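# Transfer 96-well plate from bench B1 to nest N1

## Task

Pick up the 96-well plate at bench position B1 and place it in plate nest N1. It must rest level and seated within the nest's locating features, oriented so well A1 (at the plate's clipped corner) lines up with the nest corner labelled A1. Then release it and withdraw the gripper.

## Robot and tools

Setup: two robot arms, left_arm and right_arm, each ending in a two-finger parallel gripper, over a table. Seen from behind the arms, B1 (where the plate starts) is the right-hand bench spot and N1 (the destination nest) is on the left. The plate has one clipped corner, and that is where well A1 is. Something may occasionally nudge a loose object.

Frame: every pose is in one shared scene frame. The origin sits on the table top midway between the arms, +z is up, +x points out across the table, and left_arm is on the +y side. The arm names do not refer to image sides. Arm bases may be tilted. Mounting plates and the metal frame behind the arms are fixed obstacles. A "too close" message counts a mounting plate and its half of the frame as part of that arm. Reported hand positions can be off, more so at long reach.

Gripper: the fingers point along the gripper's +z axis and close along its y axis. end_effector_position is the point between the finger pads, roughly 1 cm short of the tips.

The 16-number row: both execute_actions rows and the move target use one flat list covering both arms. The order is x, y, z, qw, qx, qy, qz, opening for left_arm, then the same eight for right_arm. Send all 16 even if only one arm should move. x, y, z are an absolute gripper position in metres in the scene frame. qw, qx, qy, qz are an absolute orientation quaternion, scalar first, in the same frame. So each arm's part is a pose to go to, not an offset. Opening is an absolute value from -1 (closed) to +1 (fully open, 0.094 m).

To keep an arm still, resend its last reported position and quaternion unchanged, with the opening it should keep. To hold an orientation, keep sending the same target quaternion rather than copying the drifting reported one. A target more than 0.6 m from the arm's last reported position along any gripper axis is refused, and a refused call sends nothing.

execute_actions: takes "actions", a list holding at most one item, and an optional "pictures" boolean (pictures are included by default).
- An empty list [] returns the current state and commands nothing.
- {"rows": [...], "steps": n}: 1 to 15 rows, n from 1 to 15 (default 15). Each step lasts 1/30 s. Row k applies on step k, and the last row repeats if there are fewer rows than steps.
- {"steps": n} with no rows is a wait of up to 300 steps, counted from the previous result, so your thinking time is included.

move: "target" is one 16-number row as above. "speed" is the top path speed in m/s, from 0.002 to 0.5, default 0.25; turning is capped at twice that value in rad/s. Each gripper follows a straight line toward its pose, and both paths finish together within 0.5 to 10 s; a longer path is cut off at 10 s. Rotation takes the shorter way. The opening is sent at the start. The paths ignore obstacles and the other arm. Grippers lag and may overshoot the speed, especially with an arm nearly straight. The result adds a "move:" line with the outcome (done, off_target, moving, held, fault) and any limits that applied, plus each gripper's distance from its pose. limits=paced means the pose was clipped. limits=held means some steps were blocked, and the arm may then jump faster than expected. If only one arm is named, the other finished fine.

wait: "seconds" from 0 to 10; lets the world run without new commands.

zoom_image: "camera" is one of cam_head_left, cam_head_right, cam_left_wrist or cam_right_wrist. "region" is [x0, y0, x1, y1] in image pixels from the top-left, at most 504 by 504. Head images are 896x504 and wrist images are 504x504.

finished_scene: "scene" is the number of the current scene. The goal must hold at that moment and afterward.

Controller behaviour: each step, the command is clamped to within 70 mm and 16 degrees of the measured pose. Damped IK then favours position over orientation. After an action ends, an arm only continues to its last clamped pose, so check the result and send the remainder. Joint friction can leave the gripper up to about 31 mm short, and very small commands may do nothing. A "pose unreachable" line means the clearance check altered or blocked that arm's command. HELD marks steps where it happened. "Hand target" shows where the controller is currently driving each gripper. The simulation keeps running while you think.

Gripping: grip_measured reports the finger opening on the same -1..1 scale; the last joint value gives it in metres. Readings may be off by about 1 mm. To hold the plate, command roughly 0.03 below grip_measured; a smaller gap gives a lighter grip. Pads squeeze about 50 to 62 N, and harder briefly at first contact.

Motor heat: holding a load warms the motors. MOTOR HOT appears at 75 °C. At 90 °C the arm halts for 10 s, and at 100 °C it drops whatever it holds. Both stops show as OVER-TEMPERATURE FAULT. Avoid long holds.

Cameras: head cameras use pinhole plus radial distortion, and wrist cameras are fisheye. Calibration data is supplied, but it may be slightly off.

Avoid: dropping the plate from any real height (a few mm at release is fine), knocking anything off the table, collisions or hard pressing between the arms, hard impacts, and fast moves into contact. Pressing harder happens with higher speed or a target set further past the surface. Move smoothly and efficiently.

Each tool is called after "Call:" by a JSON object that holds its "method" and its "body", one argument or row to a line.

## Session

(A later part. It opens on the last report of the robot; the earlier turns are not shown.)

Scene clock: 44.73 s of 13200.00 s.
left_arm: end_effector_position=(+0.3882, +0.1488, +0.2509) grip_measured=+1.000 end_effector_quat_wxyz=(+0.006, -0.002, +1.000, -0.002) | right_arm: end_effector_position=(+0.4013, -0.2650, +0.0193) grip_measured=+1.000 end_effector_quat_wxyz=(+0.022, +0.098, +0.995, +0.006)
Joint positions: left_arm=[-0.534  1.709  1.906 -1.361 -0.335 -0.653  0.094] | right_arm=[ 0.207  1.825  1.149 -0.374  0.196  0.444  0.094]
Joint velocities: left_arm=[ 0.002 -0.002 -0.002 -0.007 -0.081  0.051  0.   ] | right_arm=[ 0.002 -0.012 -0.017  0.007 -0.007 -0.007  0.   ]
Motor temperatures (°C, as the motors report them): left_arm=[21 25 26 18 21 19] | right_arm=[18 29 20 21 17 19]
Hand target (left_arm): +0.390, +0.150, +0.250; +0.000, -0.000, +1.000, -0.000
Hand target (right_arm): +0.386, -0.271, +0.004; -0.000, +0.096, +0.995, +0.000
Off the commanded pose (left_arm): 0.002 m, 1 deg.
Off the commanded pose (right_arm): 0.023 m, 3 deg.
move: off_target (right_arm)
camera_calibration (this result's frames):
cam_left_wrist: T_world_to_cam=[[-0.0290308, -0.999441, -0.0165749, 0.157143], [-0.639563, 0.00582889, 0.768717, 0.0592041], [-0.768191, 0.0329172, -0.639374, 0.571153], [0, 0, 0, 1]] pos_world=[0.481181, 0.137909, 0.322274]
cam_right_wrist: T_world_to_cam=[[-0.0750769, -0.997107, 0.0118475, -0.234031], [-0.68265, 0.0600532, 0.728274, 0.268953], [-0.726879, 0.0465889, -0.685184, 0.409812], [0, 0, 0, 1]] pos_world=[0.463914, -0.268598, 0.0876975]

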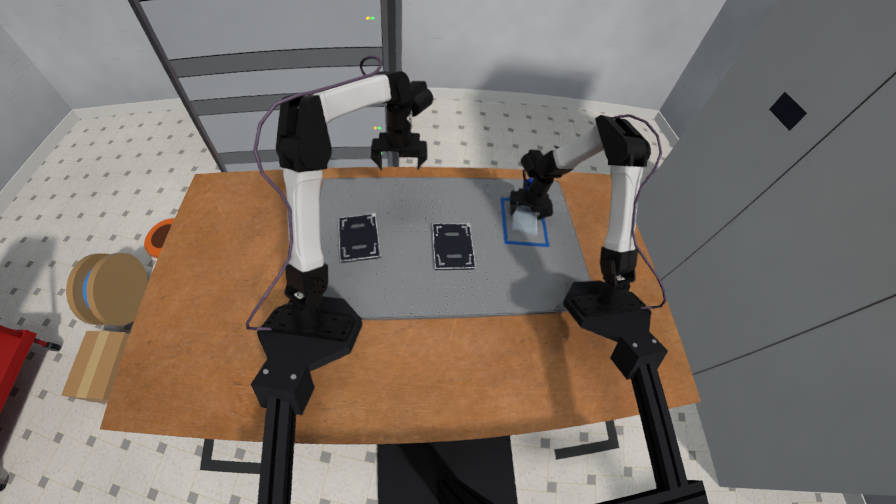

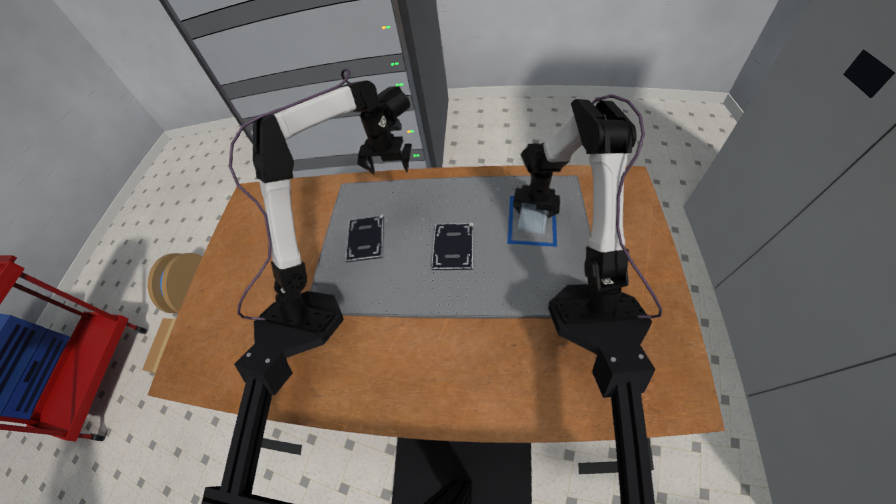

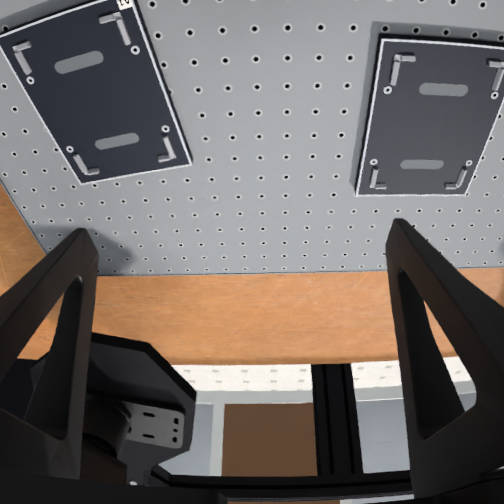

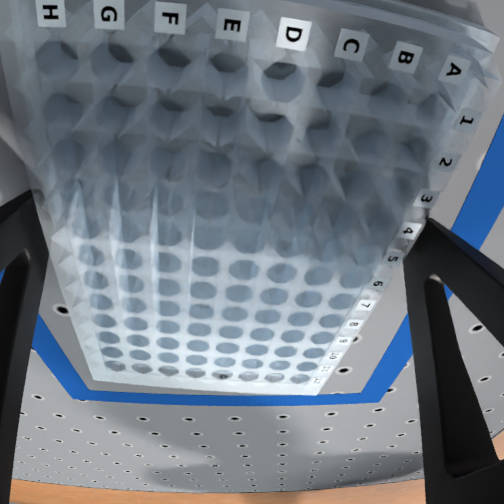

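Call:
{"method": "move", "body": {
  "target": [0.39,0.15,0.25,0,0,1,0,1,0.386,-0.271,0.004,0,0.096,0.995,0,0.77],
  "speed": 0.02
}}

Call:
{"method": "zoom_image", "body": {
  "camera": "cam_left_wrist",
  "region": [60, 0, 504, 110]
}}

Scene clock: 48.03 s of 13200.00 s.
left_arm: end_effector_position=(+0.3882, +0.1488, +0.2509) grip_measured=+1.000 end_effector_quat_wxyz=(+0.006, -0.002, +1.000, -0.002) | right_arm: end_effector_position=(+0.4014, -0.2652, +0.0193) grip_measured=+0.787 end_effector_quat_wxyz=(+0.022, +0.097, +0.995, +0.006)
Joint positions: left_arm=[-0.534  1.709  1.906 -1.361 -0.335 -0.653  0.094] | right_arm=[ 0.207  1.825  1.149 -0.374  0.197  0.443  0.084]
Joint velocities: left_arm=[-0.017 -0.002 -0.012  0.037 -0.007  0.037  0.   ] | right_arm=[0.002 0.002 0.002 0.022 0.007 0.007 0.   ]
Motor temperatures (°C, as the motors report them): left_arm=[21 25 26 18 21 19] | right_arm=[18 30 20 21 17 19]
Hand target (left_arm): +0.390, +0.150, +0.250; +0.000, -0.000, +1.000, -0.000
Hand target (right_arm): +0.385, -0.271, +0.005; -0.000, +0.096, +0.995, +0.000
Off the commanded pose (left_arm): 0.002 m, 1 deg.
Off the commanded pose (right_arm): 0.022 m, 3 deg.
move: off_target (right_arm)
camera_calibration (this result's frames):
cam_left_wrist: T_world_to_cam=[[-0.0290308, -0.999441, -0.0165749, 0.157143], [-0.639563, 0.00582889, 0.768717, 0.0592041], [-0.768191, 0.0329172, -0.639374, 0.571153], [0, 0, 0, 1]] pos_world=[0.481181, 0.137909, 0.322274]
cam_right_wrist: T_world_to_cam=[[-0.0747515, -0.997118, 0.0129481, -0.234372], [-0.682876, 0.0606472, 0.728012, 0.26925], [-0.7267, 0.045578, -0.685442, 0.409521], [0, 0, 0, 1]] pos_world=[0.463944, -0.268691, 0.08772]

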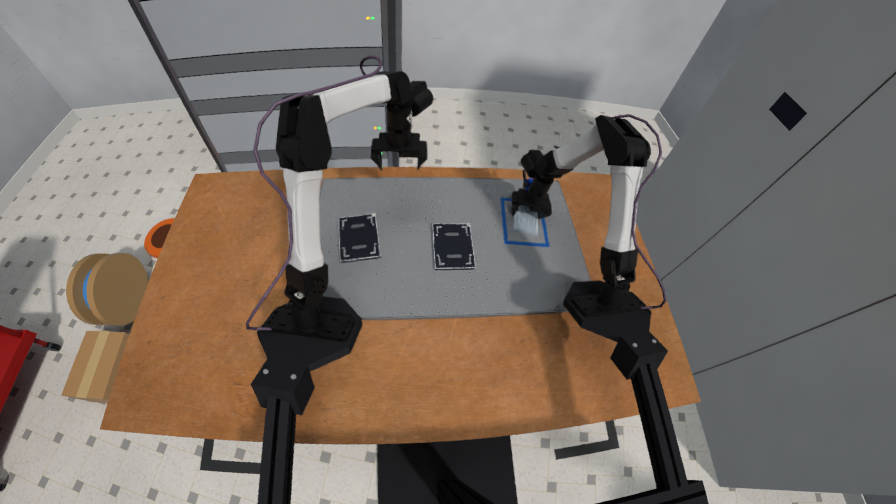

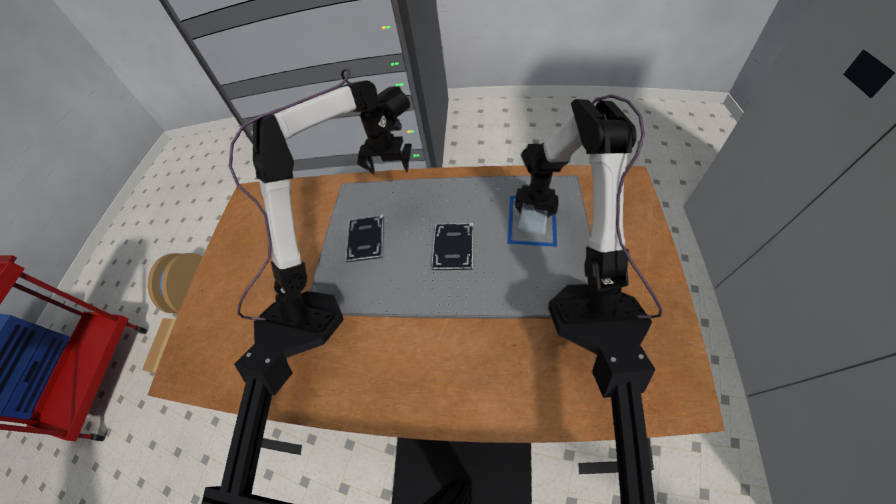

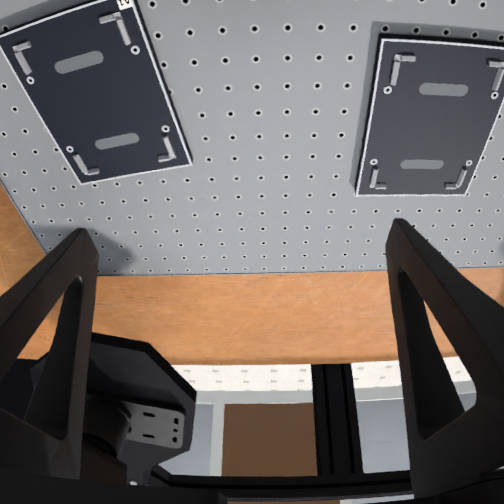

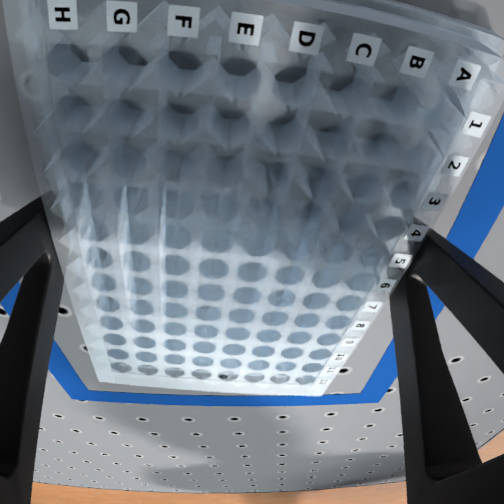

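Region (60, 0, 504, 110) of cam_left_wrist's 504x504 image, scaled by 1.135, with more detail than that image has; it fills the top 125 rows of this view, and the rest is white.

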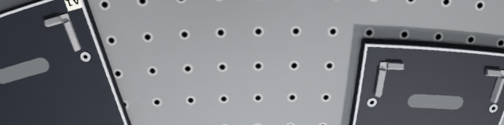

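Call:
{"method": "move", "body": {
  "target": [0.3,0.42,0.25,0,0,1,0,1,0.386,-0.271,0.09,0,0.096,0.995,0,0.75],
  "speed": 0.1
}}

Call:
{"method": "move", "body": {
  "target": [0.3,0.42,0.25,0,0,1,0,1,0.33,0.13,0.09,0,0,1,0,0.75],
  "speed": 0.15
}}

Scene clock: 55.77 s of 13200.00 s.
left_arm: end_effector_position=(+0.3061, +0.4206, +0.2523) grip_measured=+1.000 end_effector_quat_wxyz=(+0.001, -0.004, +1.000, -0.004) | right_arm: end_effector_position=(+0.3806, -0.2735, +0.0795) grip_measured=+0.775 end_effector_quat_wxyz=(-0.011, +0.095, +0.995, -0.003)
Joint positions: left_arm=[ 0.563  1.131  1.257 -1.216  0.185  0.326  0.094] | right_arm=[ 0.231  1.643  1.149 -0.63   0.2    0.474  0.083]
Joint velocities: left_arm=[-0.027  0.002  0.007 -0.007 -0.051  0.022  0.   ] | right_arm=[-0.012 -0.002 -0.017  0.11   0.037  0.007 -0.   ]
Motor temperatures (°C, as the motors report them): left_arm=[20 26 26 19 21 19] | right_arm=[18 32 20 21 17 19]
Hand target (left_arm): +0.304, +0.421, +0.251; +0.005, -0.003, +1.000, -0.006
Hand target (right_arm): +0.387, -0.271, +0.089; +0.000, +0.096, +0.995, -0.000
Off the commanded pose (left_arm): 0.007 m, 1 deg.
Off the commanded pose (right_arm): 0.012 m, 1 deg.
After step 90, 1.30 s passed at rest.
move: off_target (right_arm)
camera_calibration (this result's frames):
cam_left_wrist: T_world_to_cam=[[-0.0251212, -0.999606, -0.0125006, 0.424309], [-0.632717, 0.00621716, 0.774358, 0.000351676], [-0.773975, 0.0273621, -0.632624, 0.502435], [0, 0, 0, 1]] pos_world=[0.399754, 0.410392, 0.322885]
cam_right_wrist: T_world_to_cam=[[-0.0689355, -0.997236, 0.0277242, -0.248405], [-0.63264, 0.0651863, 0.771697, 0.190426], [-0.771372, 0.0356579, -0.635385, 0.446381], [0, 0, 0, 1]] pos_world=[0.447673, -0.276049, 0.143559]

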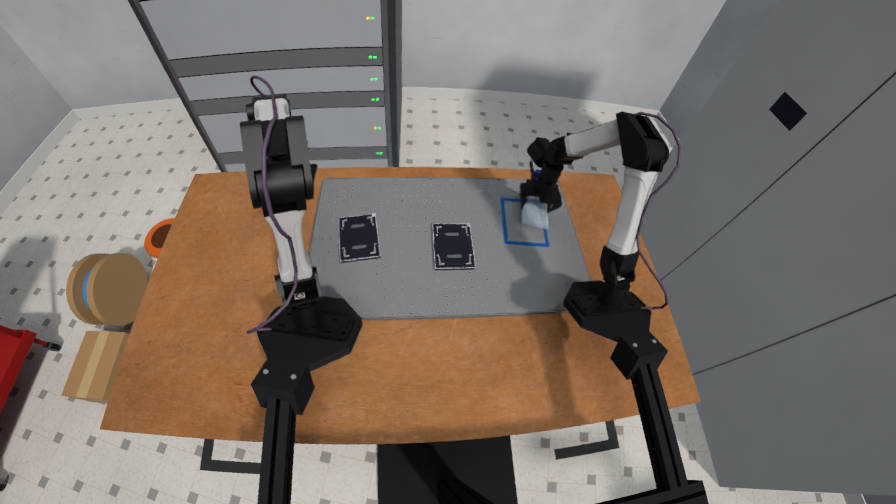

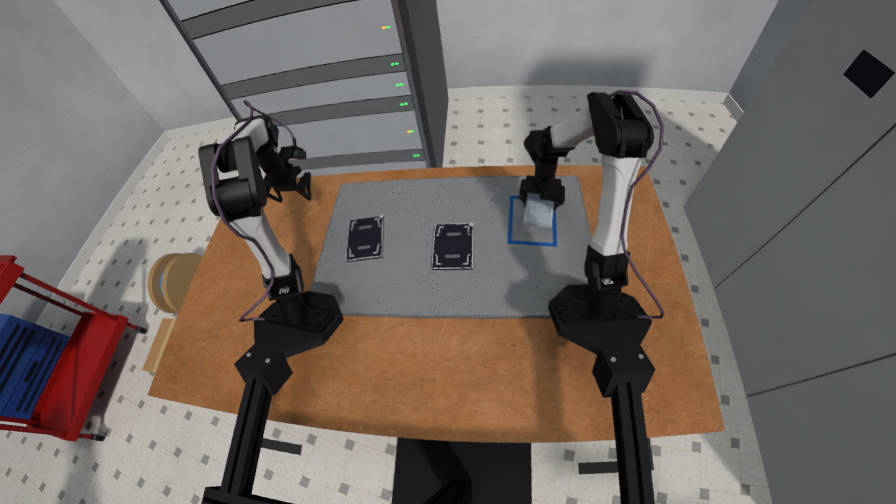

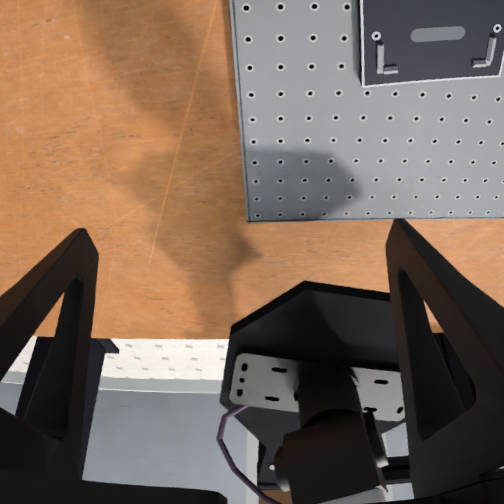

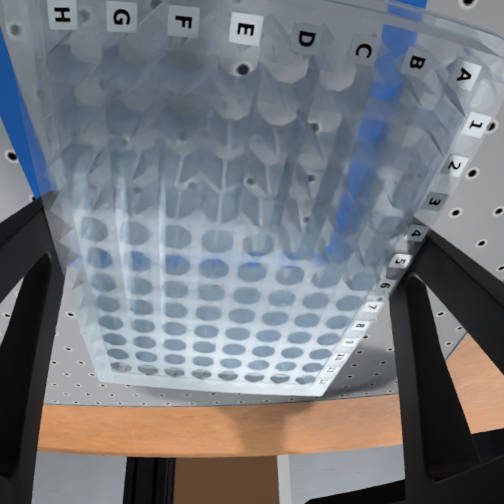

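Scene clock: 58.87 s of 13200.00 s.
left_arm: end_effector_position=(+0.3024, +0.4202, +0.2490) grip_measured=+1.000 end_effector_quat_wxyz=(-0.005, -0.005, +1.000, -0.006) | right_arm: end_effector_position=(+0.3345, +0.1289, +0.0929) grip_measured=+0.775 end_effector_quat_wxyz=(+0.041, +0.003, +0.997, +0.067)
Joint positions: left_arm=[ 0.563  1.131  1.243 -1.216  0.183  0.326  0.094] | right_arm=[ 1.007  2.786  2.829 -1.238  0.473  0.982  0.083]
Joint velocities: left_arm=[-0.002 -0.012 -0.022 -0.051  0.022 -0.022  0.   ] | right_arm=[-0.002 -0.002  0.032  0.007 -0.066 -0.081 -0.001]
Motor temperatures (°C, as the motors report them): left_arm=[20 26 26 19 21 19] | right_arm=[18 32 20 21 17 19]
Hand target (left_arm): +0.300, +0.420, +0.250; -0.000, +0.000, +1.000, -0.000
Hand target (right_arm): +0.333, +0.130, +0.087; +0.045, -0.002, +0.997, +0.063
Off the commanded pose (left_arm): 0.003 m, 1 deg.
Off the commanded pose (right_arm): 0.005 m, 9 deg.
elbow stopped short (right arm): the move would have taken joint 3 (elbow) straighter than the controller allows; a more bent joint 3 avoids this.
move: off_target (right_arm)
camera_calibration (this result's frames):
cam_left_wrist: T_world_to_cam=[[-0.0233194, -0.999685, -0.0093248, 0.422473], [-0.622674, 0.00722646, 0.782448, -0.00494657], [-0.782134, 0.0240525, -0.622646, 0.498865], [0, 0, 0, 1]] pos_world=[0.396951, 0.410376, 0.318426]
cam_right_wrist: T_world_to_cam=[[0.117566, -0.987898, -0.101168, 0.0977434], [-0.710943, -0.154857, 0.685988, 0.187162], [-0.693353, -0.00872436, -0.720545, 0.392528], [0, 0, 0, 1]] pos_world=[0.39373, 0.128968, 0.164332]

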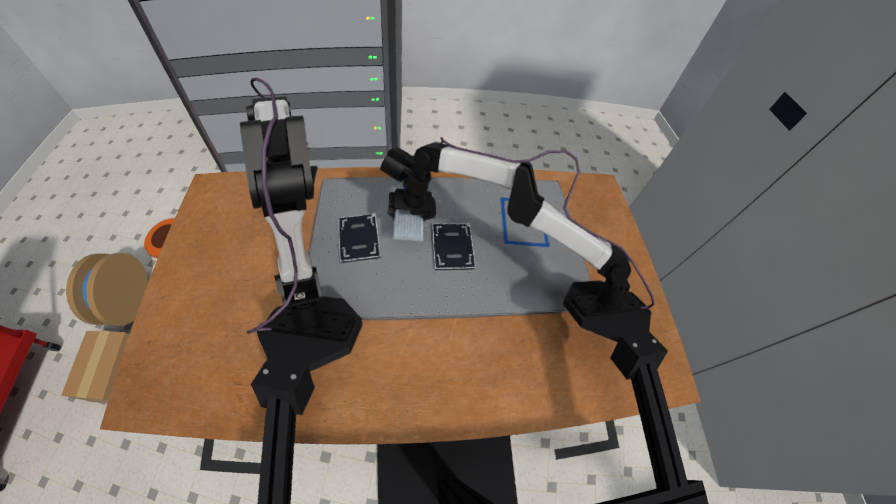

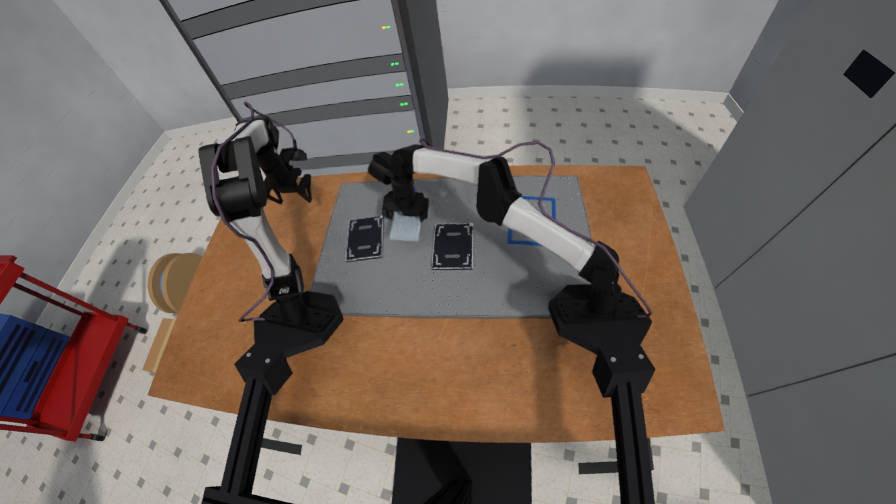

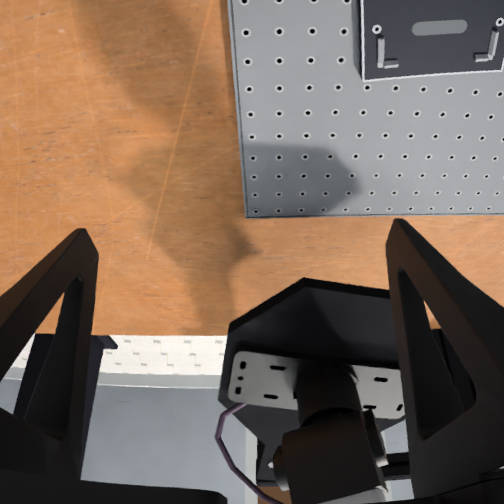

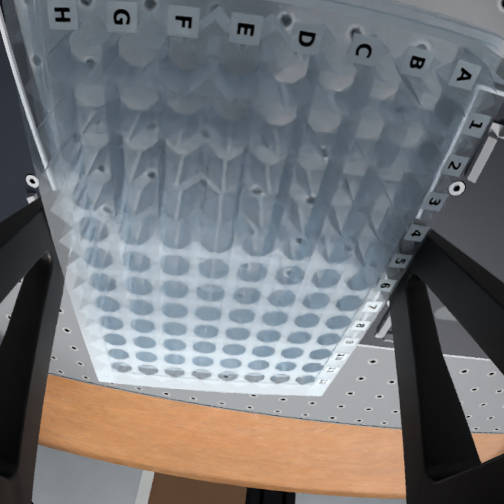

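Call:
{"method": "move", "body": {
  "target": [0.3,0.42,0.25,0,0,1,0,1,0.29,0.12,0.045,0,0,1,0,0.75],
  "speed": 0.04
}}

Scene clock: 64.80 s of 13200.00 s.
left_arm: end_effector_position=(+0.3024, +0.4202, +0.2490) grip_measured=+1.000 end_effector_quat_wxyz=(-0.005, -0.005, +1.000, -0.006) | right_arm: end_effector_position=(+0.2974, +0.1179, +0.0511) grip_measured=+0.775 end_effector_quat_wxyz=(+0.008, +0.003, +1.000, +0.016)
Joint positions: left_arm=[ 0.563  1.131  1.243 -1.216  0.183  0.326  0.094] | right_arm=[ 1.016  2.876  2.829 -1.291  0.474  1.054  0.083]
Joint velocities: left_arm=[ 0.007 -0.007  0.012 -0.081 -0.051 -0.007  0.   ] | right_arm=[ 0.012 -0.007 -0.017  0.037 -0.007  0.022  0.001]
Motor temperatures (°C, as the motors report them): left_arm=[20 26 26 19 21 19] | right_arm=[19 35 21 21 17 19]
Hand target (left_arm): +0.300, +0.420, +0.250; -0.000, +0.000, +1.000, -0.000
Hand target (right_arm): +0.289, +0.119, +0.045; +0.006, -0.000, +1.000, +0.010
Off the commanded pose (left_arm): 0.003 m, 1 deg.
Off the commanded pose (right_arm): 0.010 m, 2 deg.
elbow stopped short (right arm): the move would have taken joint 3 (elbow) straighter than the controller allows; a more bent joint 3 avoids this.
After step 90, 0.60 s passed at rest.
move: done
camera_calibration (this result's frames):
cam_left_wrist: T_world_to_cam=[[-0.0233194, -0.999685, -0.0093248, 0.422473], [-0.622674, 0.00722646, 0.782448, -0.00494657], [-0.782134, 0.0240525, -0.622646, 0.498865], [0, 0, 0, 1]] pos_world=[0.396951, 0.410376, 0.318426]
cam_right_wrist: T_world_to_cam=[[0.114257, -0.993431, -0.00639263, 0.0837614], [-0.663388, -0.0810844, 0.743869, 0.161982], [-0.739501, -0.0807512, -0.668295, 0.356109], [0, 0, 0, 1]] pos_world=[0.36123, 0.125102, 0.118028]

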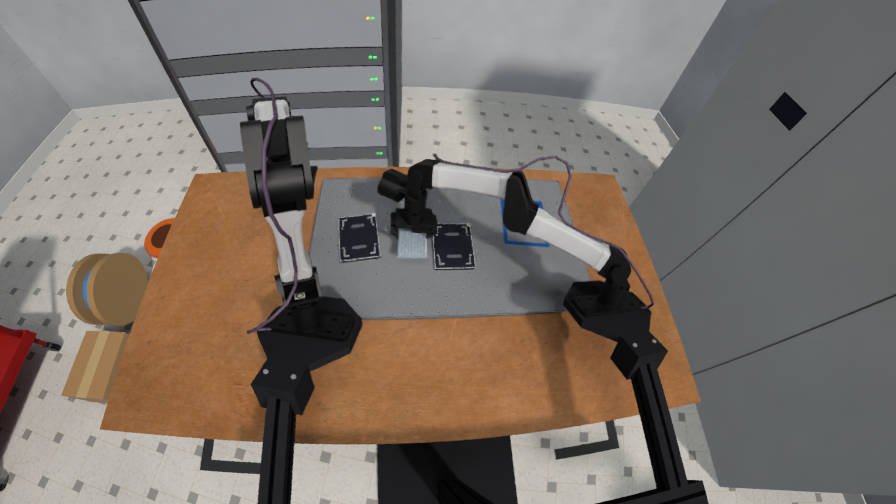

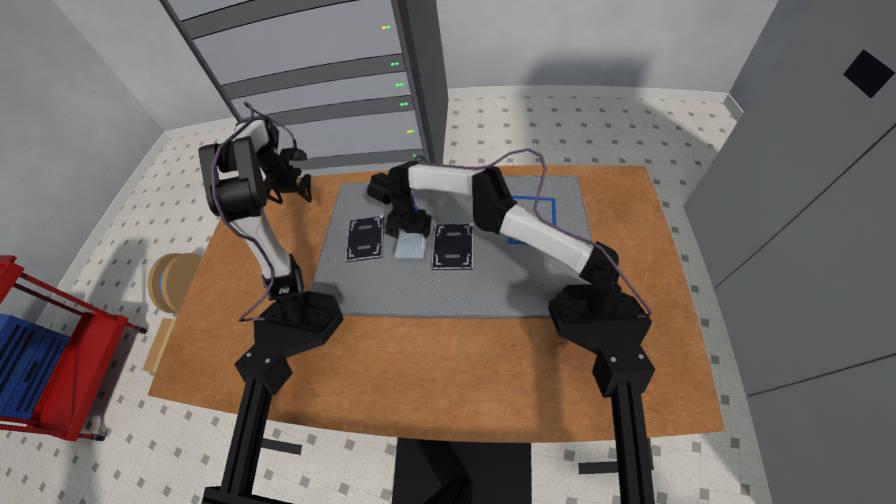

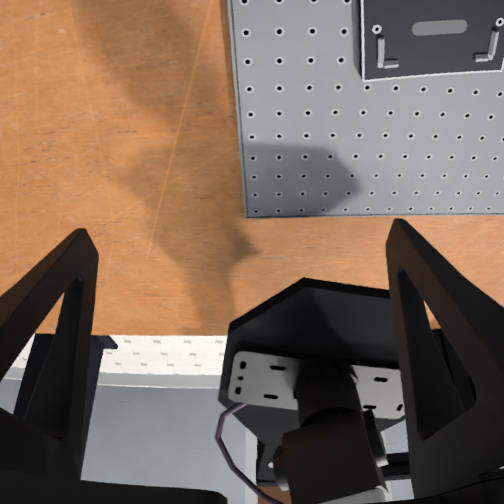

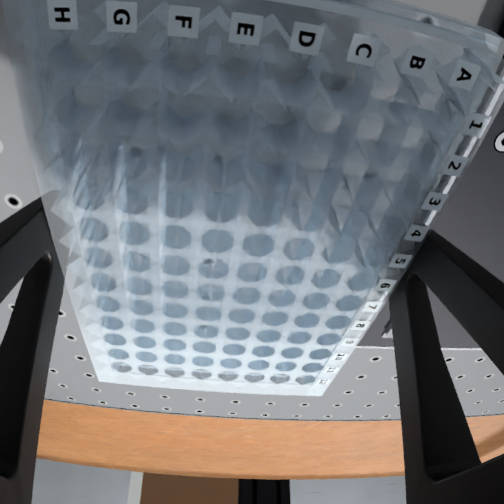

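Call:
{"method": "move", "body": {
  "target": [0.3,0.42,0.25,0,0,1,0,1,0.25,0.145,0.04,0,0,1,0,0.75],
  "speed": 0.03
}}

Scene clock: 68.80 s of 13200.00 s.
left_arm: end_effector_position=(+0.3024, +0.4202, +0.2490) grip_measured=+1.000 end_effector_quat_wxyz=(-0.005, -0.005, +1.000, -0.006) | right_arm: end_effector_position=(+0.2547, +0.1395, +0.0463) grip_measured=+0.775 end_effector_quat_wxyz=(+0.006, -0.002, +1.000, +0.022)
Joint positions: left_arm=[ 0.563  1.131  1.243 -1.216  0.183  0.326  0.094] | right_arm=[ 1.088  2.925  2.829 -1.268  0.479  1.118  0.083]
Joint velocities: left_arm=[ 0.002  0.002  0.002 -0.051  0.022  0.022  0.   ] | right_arm=[-0.017  0.017  0.017  0.007 -0.007  0.037  0.   ]
Motor temperatures (°C, as the motors report them): left_arm=[20 26 26 19 21 19] | right_arm=[20 37 21 21 17 19]
Hand target (left_arm): +0.300, +0.420, +0.250; -0.000, +0.000, +1.000, -0.000
Hand target (right_arm): +0.250, +0.144, +0.040; +0.011, +0.000, +1.000, +0.023
Off the commanded pose (left_arm): 0.003 m, 1 deg.
Off the commanded pose (right_arm): 0.010 m, 3 deg.
elbow stopped short (right arm): the move would have taken joint 3 (elbow) straighter than the controller allows; a more bent joint 3 avoids this.
move: off_target (right_arm)
camera_calibration (this result's frames):
cam_left_wrist: T_world_to_cam=[[-0.0233194, -0.999685, -0.0093248, 0.422473], [-0.622674, 0.00722646, 0.782448, -0.00494657], [-0.782134, 0.0240525, -0.622646, 0.498865], [0, 0, 0, 1]] pos_world=[0.396951, 0.410376, 0.318426]
cam_right_wrist: T_world_to_cam=[[0.125061, -0.991973, -0.0186969, 0.107701], [-0.658458, -0.0970805, 0.74633, 0.139851], [-0.742154, -0.0810254, -0.665313, 0.323618], [0, 0, 0, 1]] pos_world=[0.318791, 0.146635, 0.112946]

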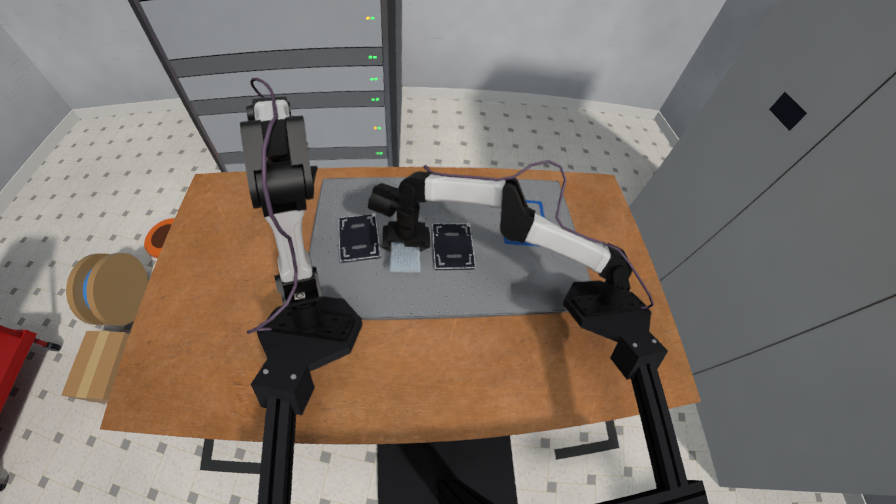

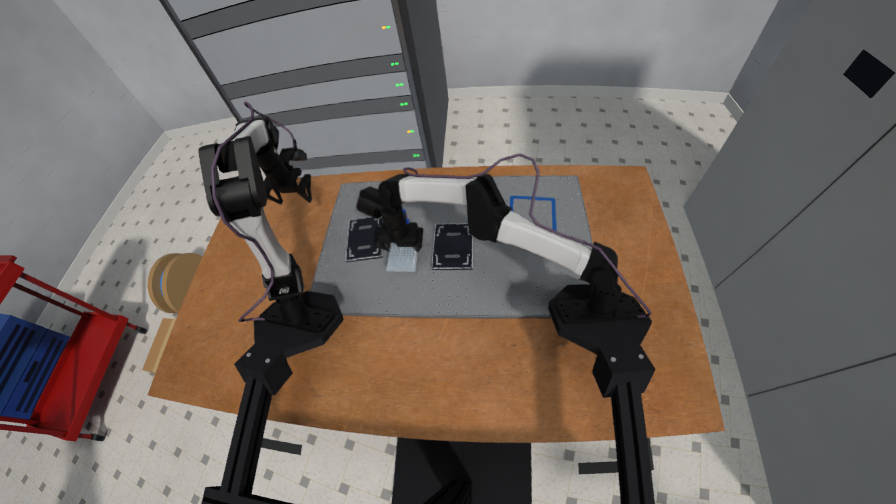

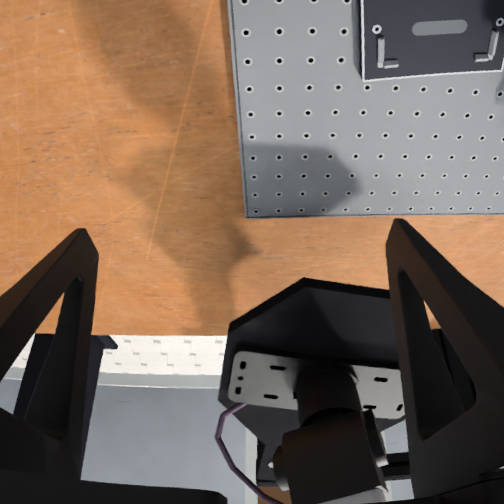

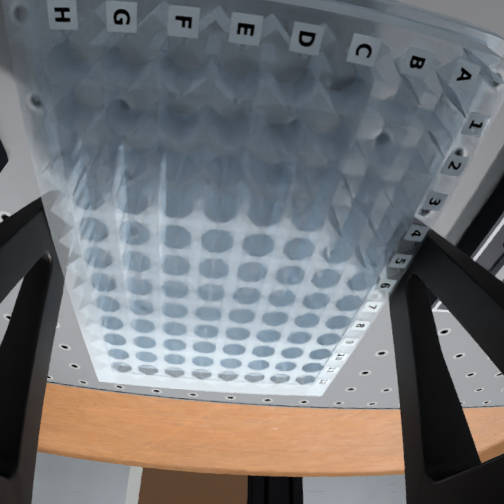

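Looks clear. Lower.

Call:
{"method": "move", "body": {
  "target": [0.3,0.42,0.25,0,0,1,0,1,0.25,0.145,0.014,0,0,1,0,0.75],
  "speed": 0.015
}}

Scene clock: 72.33 s of 13200.00 s.
left_arm: end_effector_position=(+0.3024, +0.4202, +0.2490) grip_measured=+1.000 end_effector_quat_wxyz=(-0.005, -0.005, +1.000, -0.006) | right_arm: end_effector_position=(+0.2460, +0.1455, +0.0265) grip_measured=+0.775 end_effector_quat_wxyz=(+0.007, -0.004, +1.000, +0.025)
Joint positions: left_arm=[ 0.563  1.131  1.243 -1.216  0.183  0.326  0.094] | right_arm=[ 1.088  2.969  2.829 -1.217  0.479  1.112  0.083]
Joint velocities: left_arm=[-0.002 -0.017 -0.017 -0.081 -0.022 -0.066  0.   ] | right_arm=[-0.007 -0.007  0.002 -0.007 -0.11  -0.037  0.   ]
Motor temperatures (°C, as the motors report them): left_arm=[20 26 26 19 21 19] | right_arm=[20 38 22 21 17 19]
Hand target (left_arm): +0.300, +0.420, +0.250; -0.000, +0.000, +1.000, -0.000
Hand target (right_arm): +0.249, +0.144, +0.014; +0.009, +0.000, +1.000, +0.022
Off the commanded pose (left_arm): 0.003 m, 1 deg.
Off the commanded pose (right_arm): 0.013 m, 3 deg.
elbow stopped short (right arm): the move would have taken joint 3 (elbow) straighter than the controller allows; a more bent joint 3 avoids this.
move: off_target (right_arm)
camera_calibration (this result's frames):
cam_left_wrist: T_world_to_cam=[[-0.0233194, -0.999685, -0.0093248, 0.422473], [-0.622674, 0.00722646, 0.782448, -0.00494657], [-0.782134, 0.0240525, -0.622646, 0.498865], [0, 0, 0, 1]] pos_world=[0.396951, 0.410376, 0.318426]
cam_right_wrist: T_world_to_cam=[[0.127825, -0.991497, -0.024394, 0.113763], [-0.660841, -0.103486, 0.743357, 0.151039], [-0.73956, -0.0788993, -0.66845, 0.303656], [0, 0, 0, 1]] pos_world=[0.309843, 0.152385, 0.093478]

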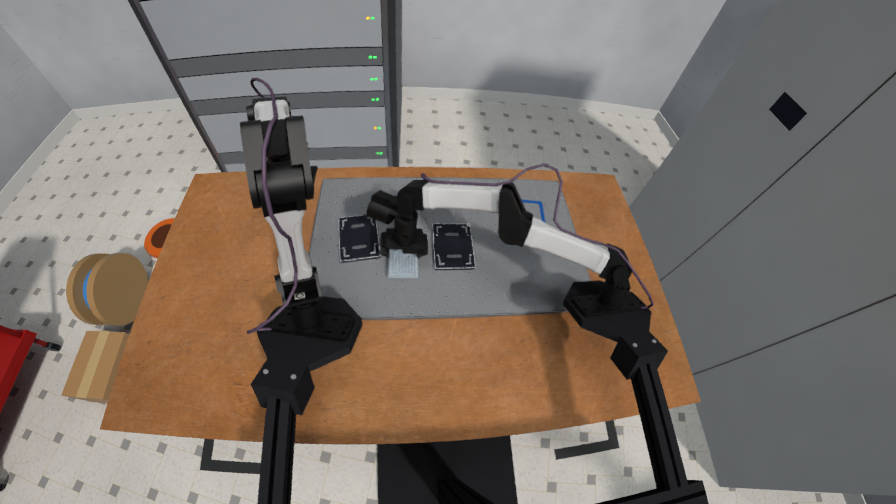

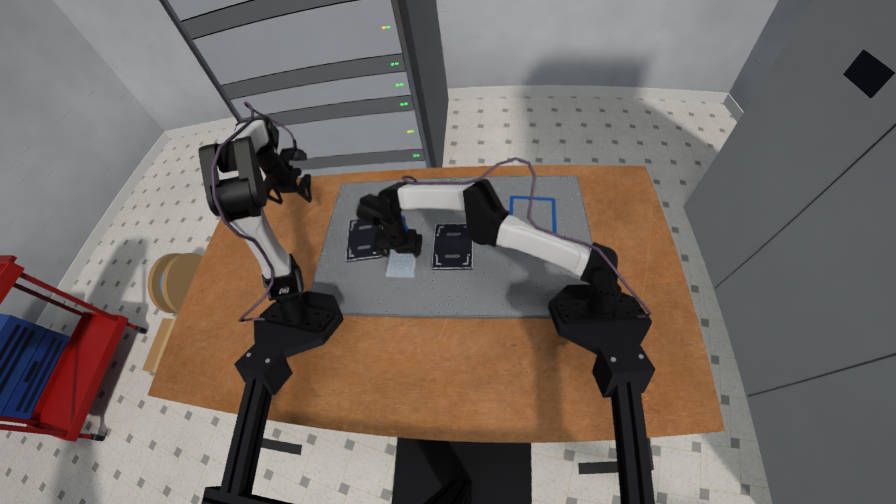

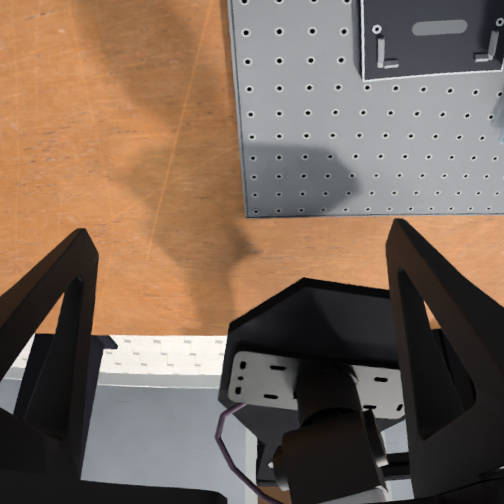

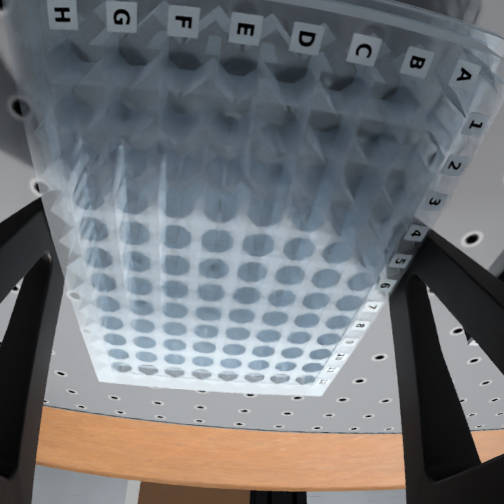

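Call:
{"method": "move", "body": {
  "target": [0.3,0.42,0.25,0,0,1,0,1,0.25,0.145,0.004,0,0,1,0,0.75],
  "speed": 0.01
}}

Scene clock: 78.43 s of 13200.00 s.
left_arm: end_effector_position=(+0.3024, +0.4202, +0.2490) grip_measured=+1.000 end_effector_quat_wxyz=(-0.005, -0.005, +1.000, -0.006) | right_arm: end_effector_position=(+0.2488, +0.1469, +0.0210) grip_measured=+0.775 end_effector_quat_wxyz=(+0.011, -0.002, +1.000, +0.028)
Joint positions: left_arm=[ 0.563  1.131  1.243 -1.216  0.183  0.326  0.094] | right_arm=[ 1.08   2.977  2.829 -1.194  0.48   1.103  0.083]
Joint velocities: left_arm=[ 0.007  0.007  0.012 -0.11  -0.007 -0.081  0.   ] | right_arm=[-0.017 -0.002 -0.022 -0.037 -0.051 -0.037  0.   ]
Motor temperatures (°C, as the motors report them): left_arm=[20 26 26 19 21 19] | right_arm=[21 40 23 21 17 19]
Hand target (left_arm): +0.300, +0.420, +0.250; -0.000, +0.000, +1.000, -0.000
Hand target (right_arm): +0.249, +0.144, +0.004; +0.009, +0.000, +1.000, +0.023
Off the commanded pose (left_arm): 0.003 m, 1 deg.
Off the commanded pose (right_arm): 0.017 m, 3 deg.
elbow stopped short (right arm): the move would have taken joint 3 (elbow) straighter than the controller allows; a more bent joint 3 avoids this.
After step 90, 0.17 s passed at rest.
move: off_target (right_arm)
camera_calibration (this result's frames):
cam_left_wrist: T_world_to_cam=[[-0.0233194, -0.999685, -0.0093248, 0.422473], [-0.622674, 0.00722646, 0.782448, -0.00494657], [-0.782134, 0.0240525, -0.622646, 0.498865], [0, 0, 0, 1]] pos_world=[0.396951, 0.410376, 0.318426]
cam_right_wrist: T_world_to_cam=[[0.123819, -0.991823, -0.0309125, 0.115899], [-0.665722, -0.106129, 0.738615, 0.158882], [-0.735856, -0.070875, -0.673419, 0.300169], [0, 0, 0, 1]] pos_world=[0.312302, 0.153088, 0.0883692]

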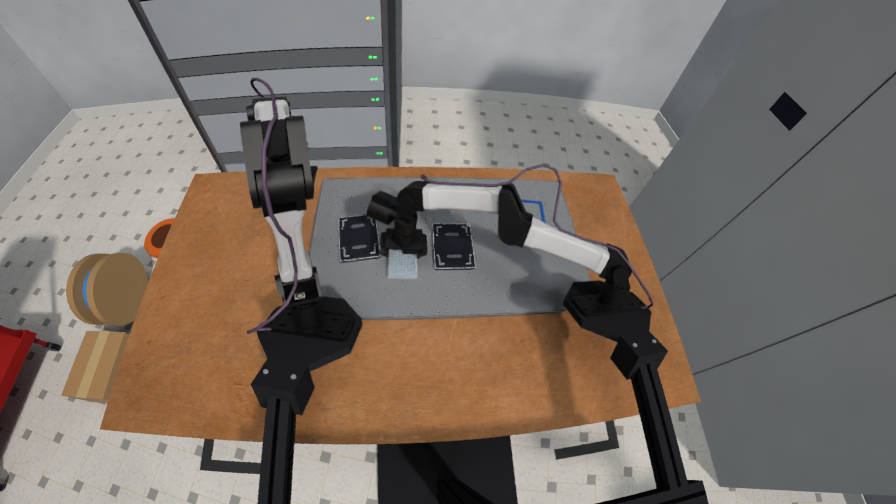

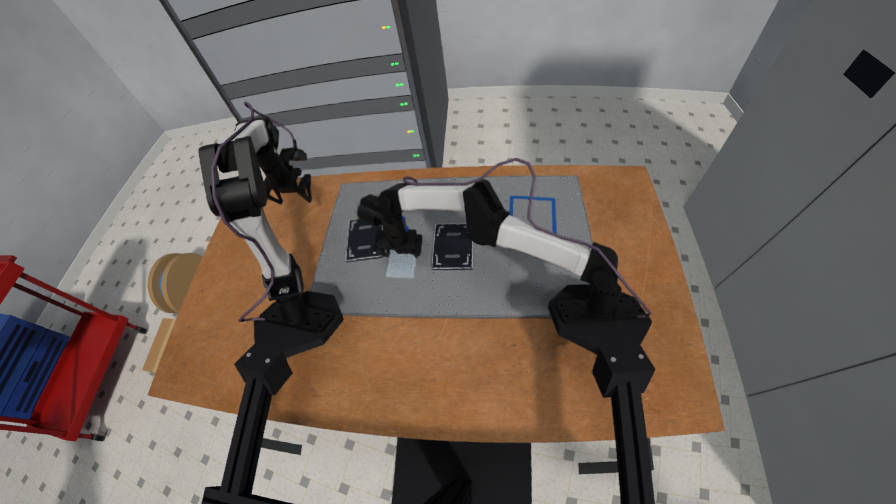

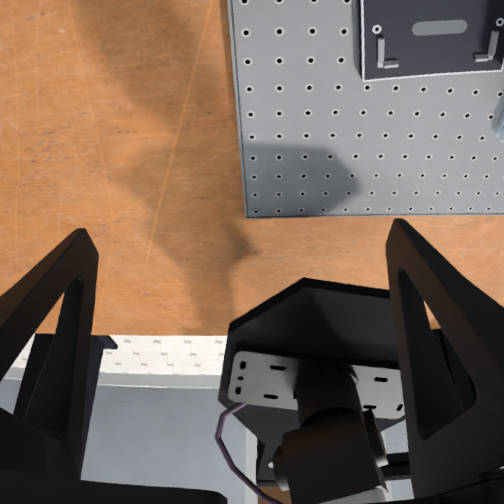

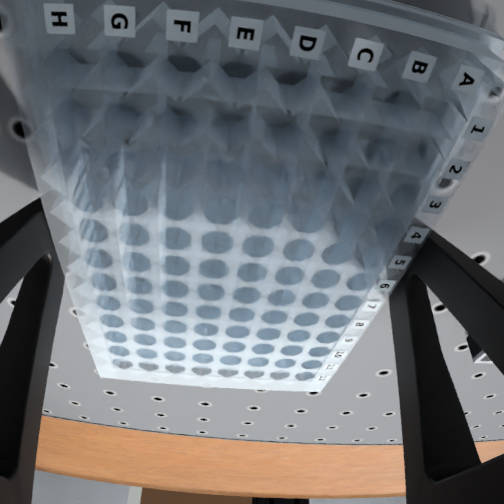

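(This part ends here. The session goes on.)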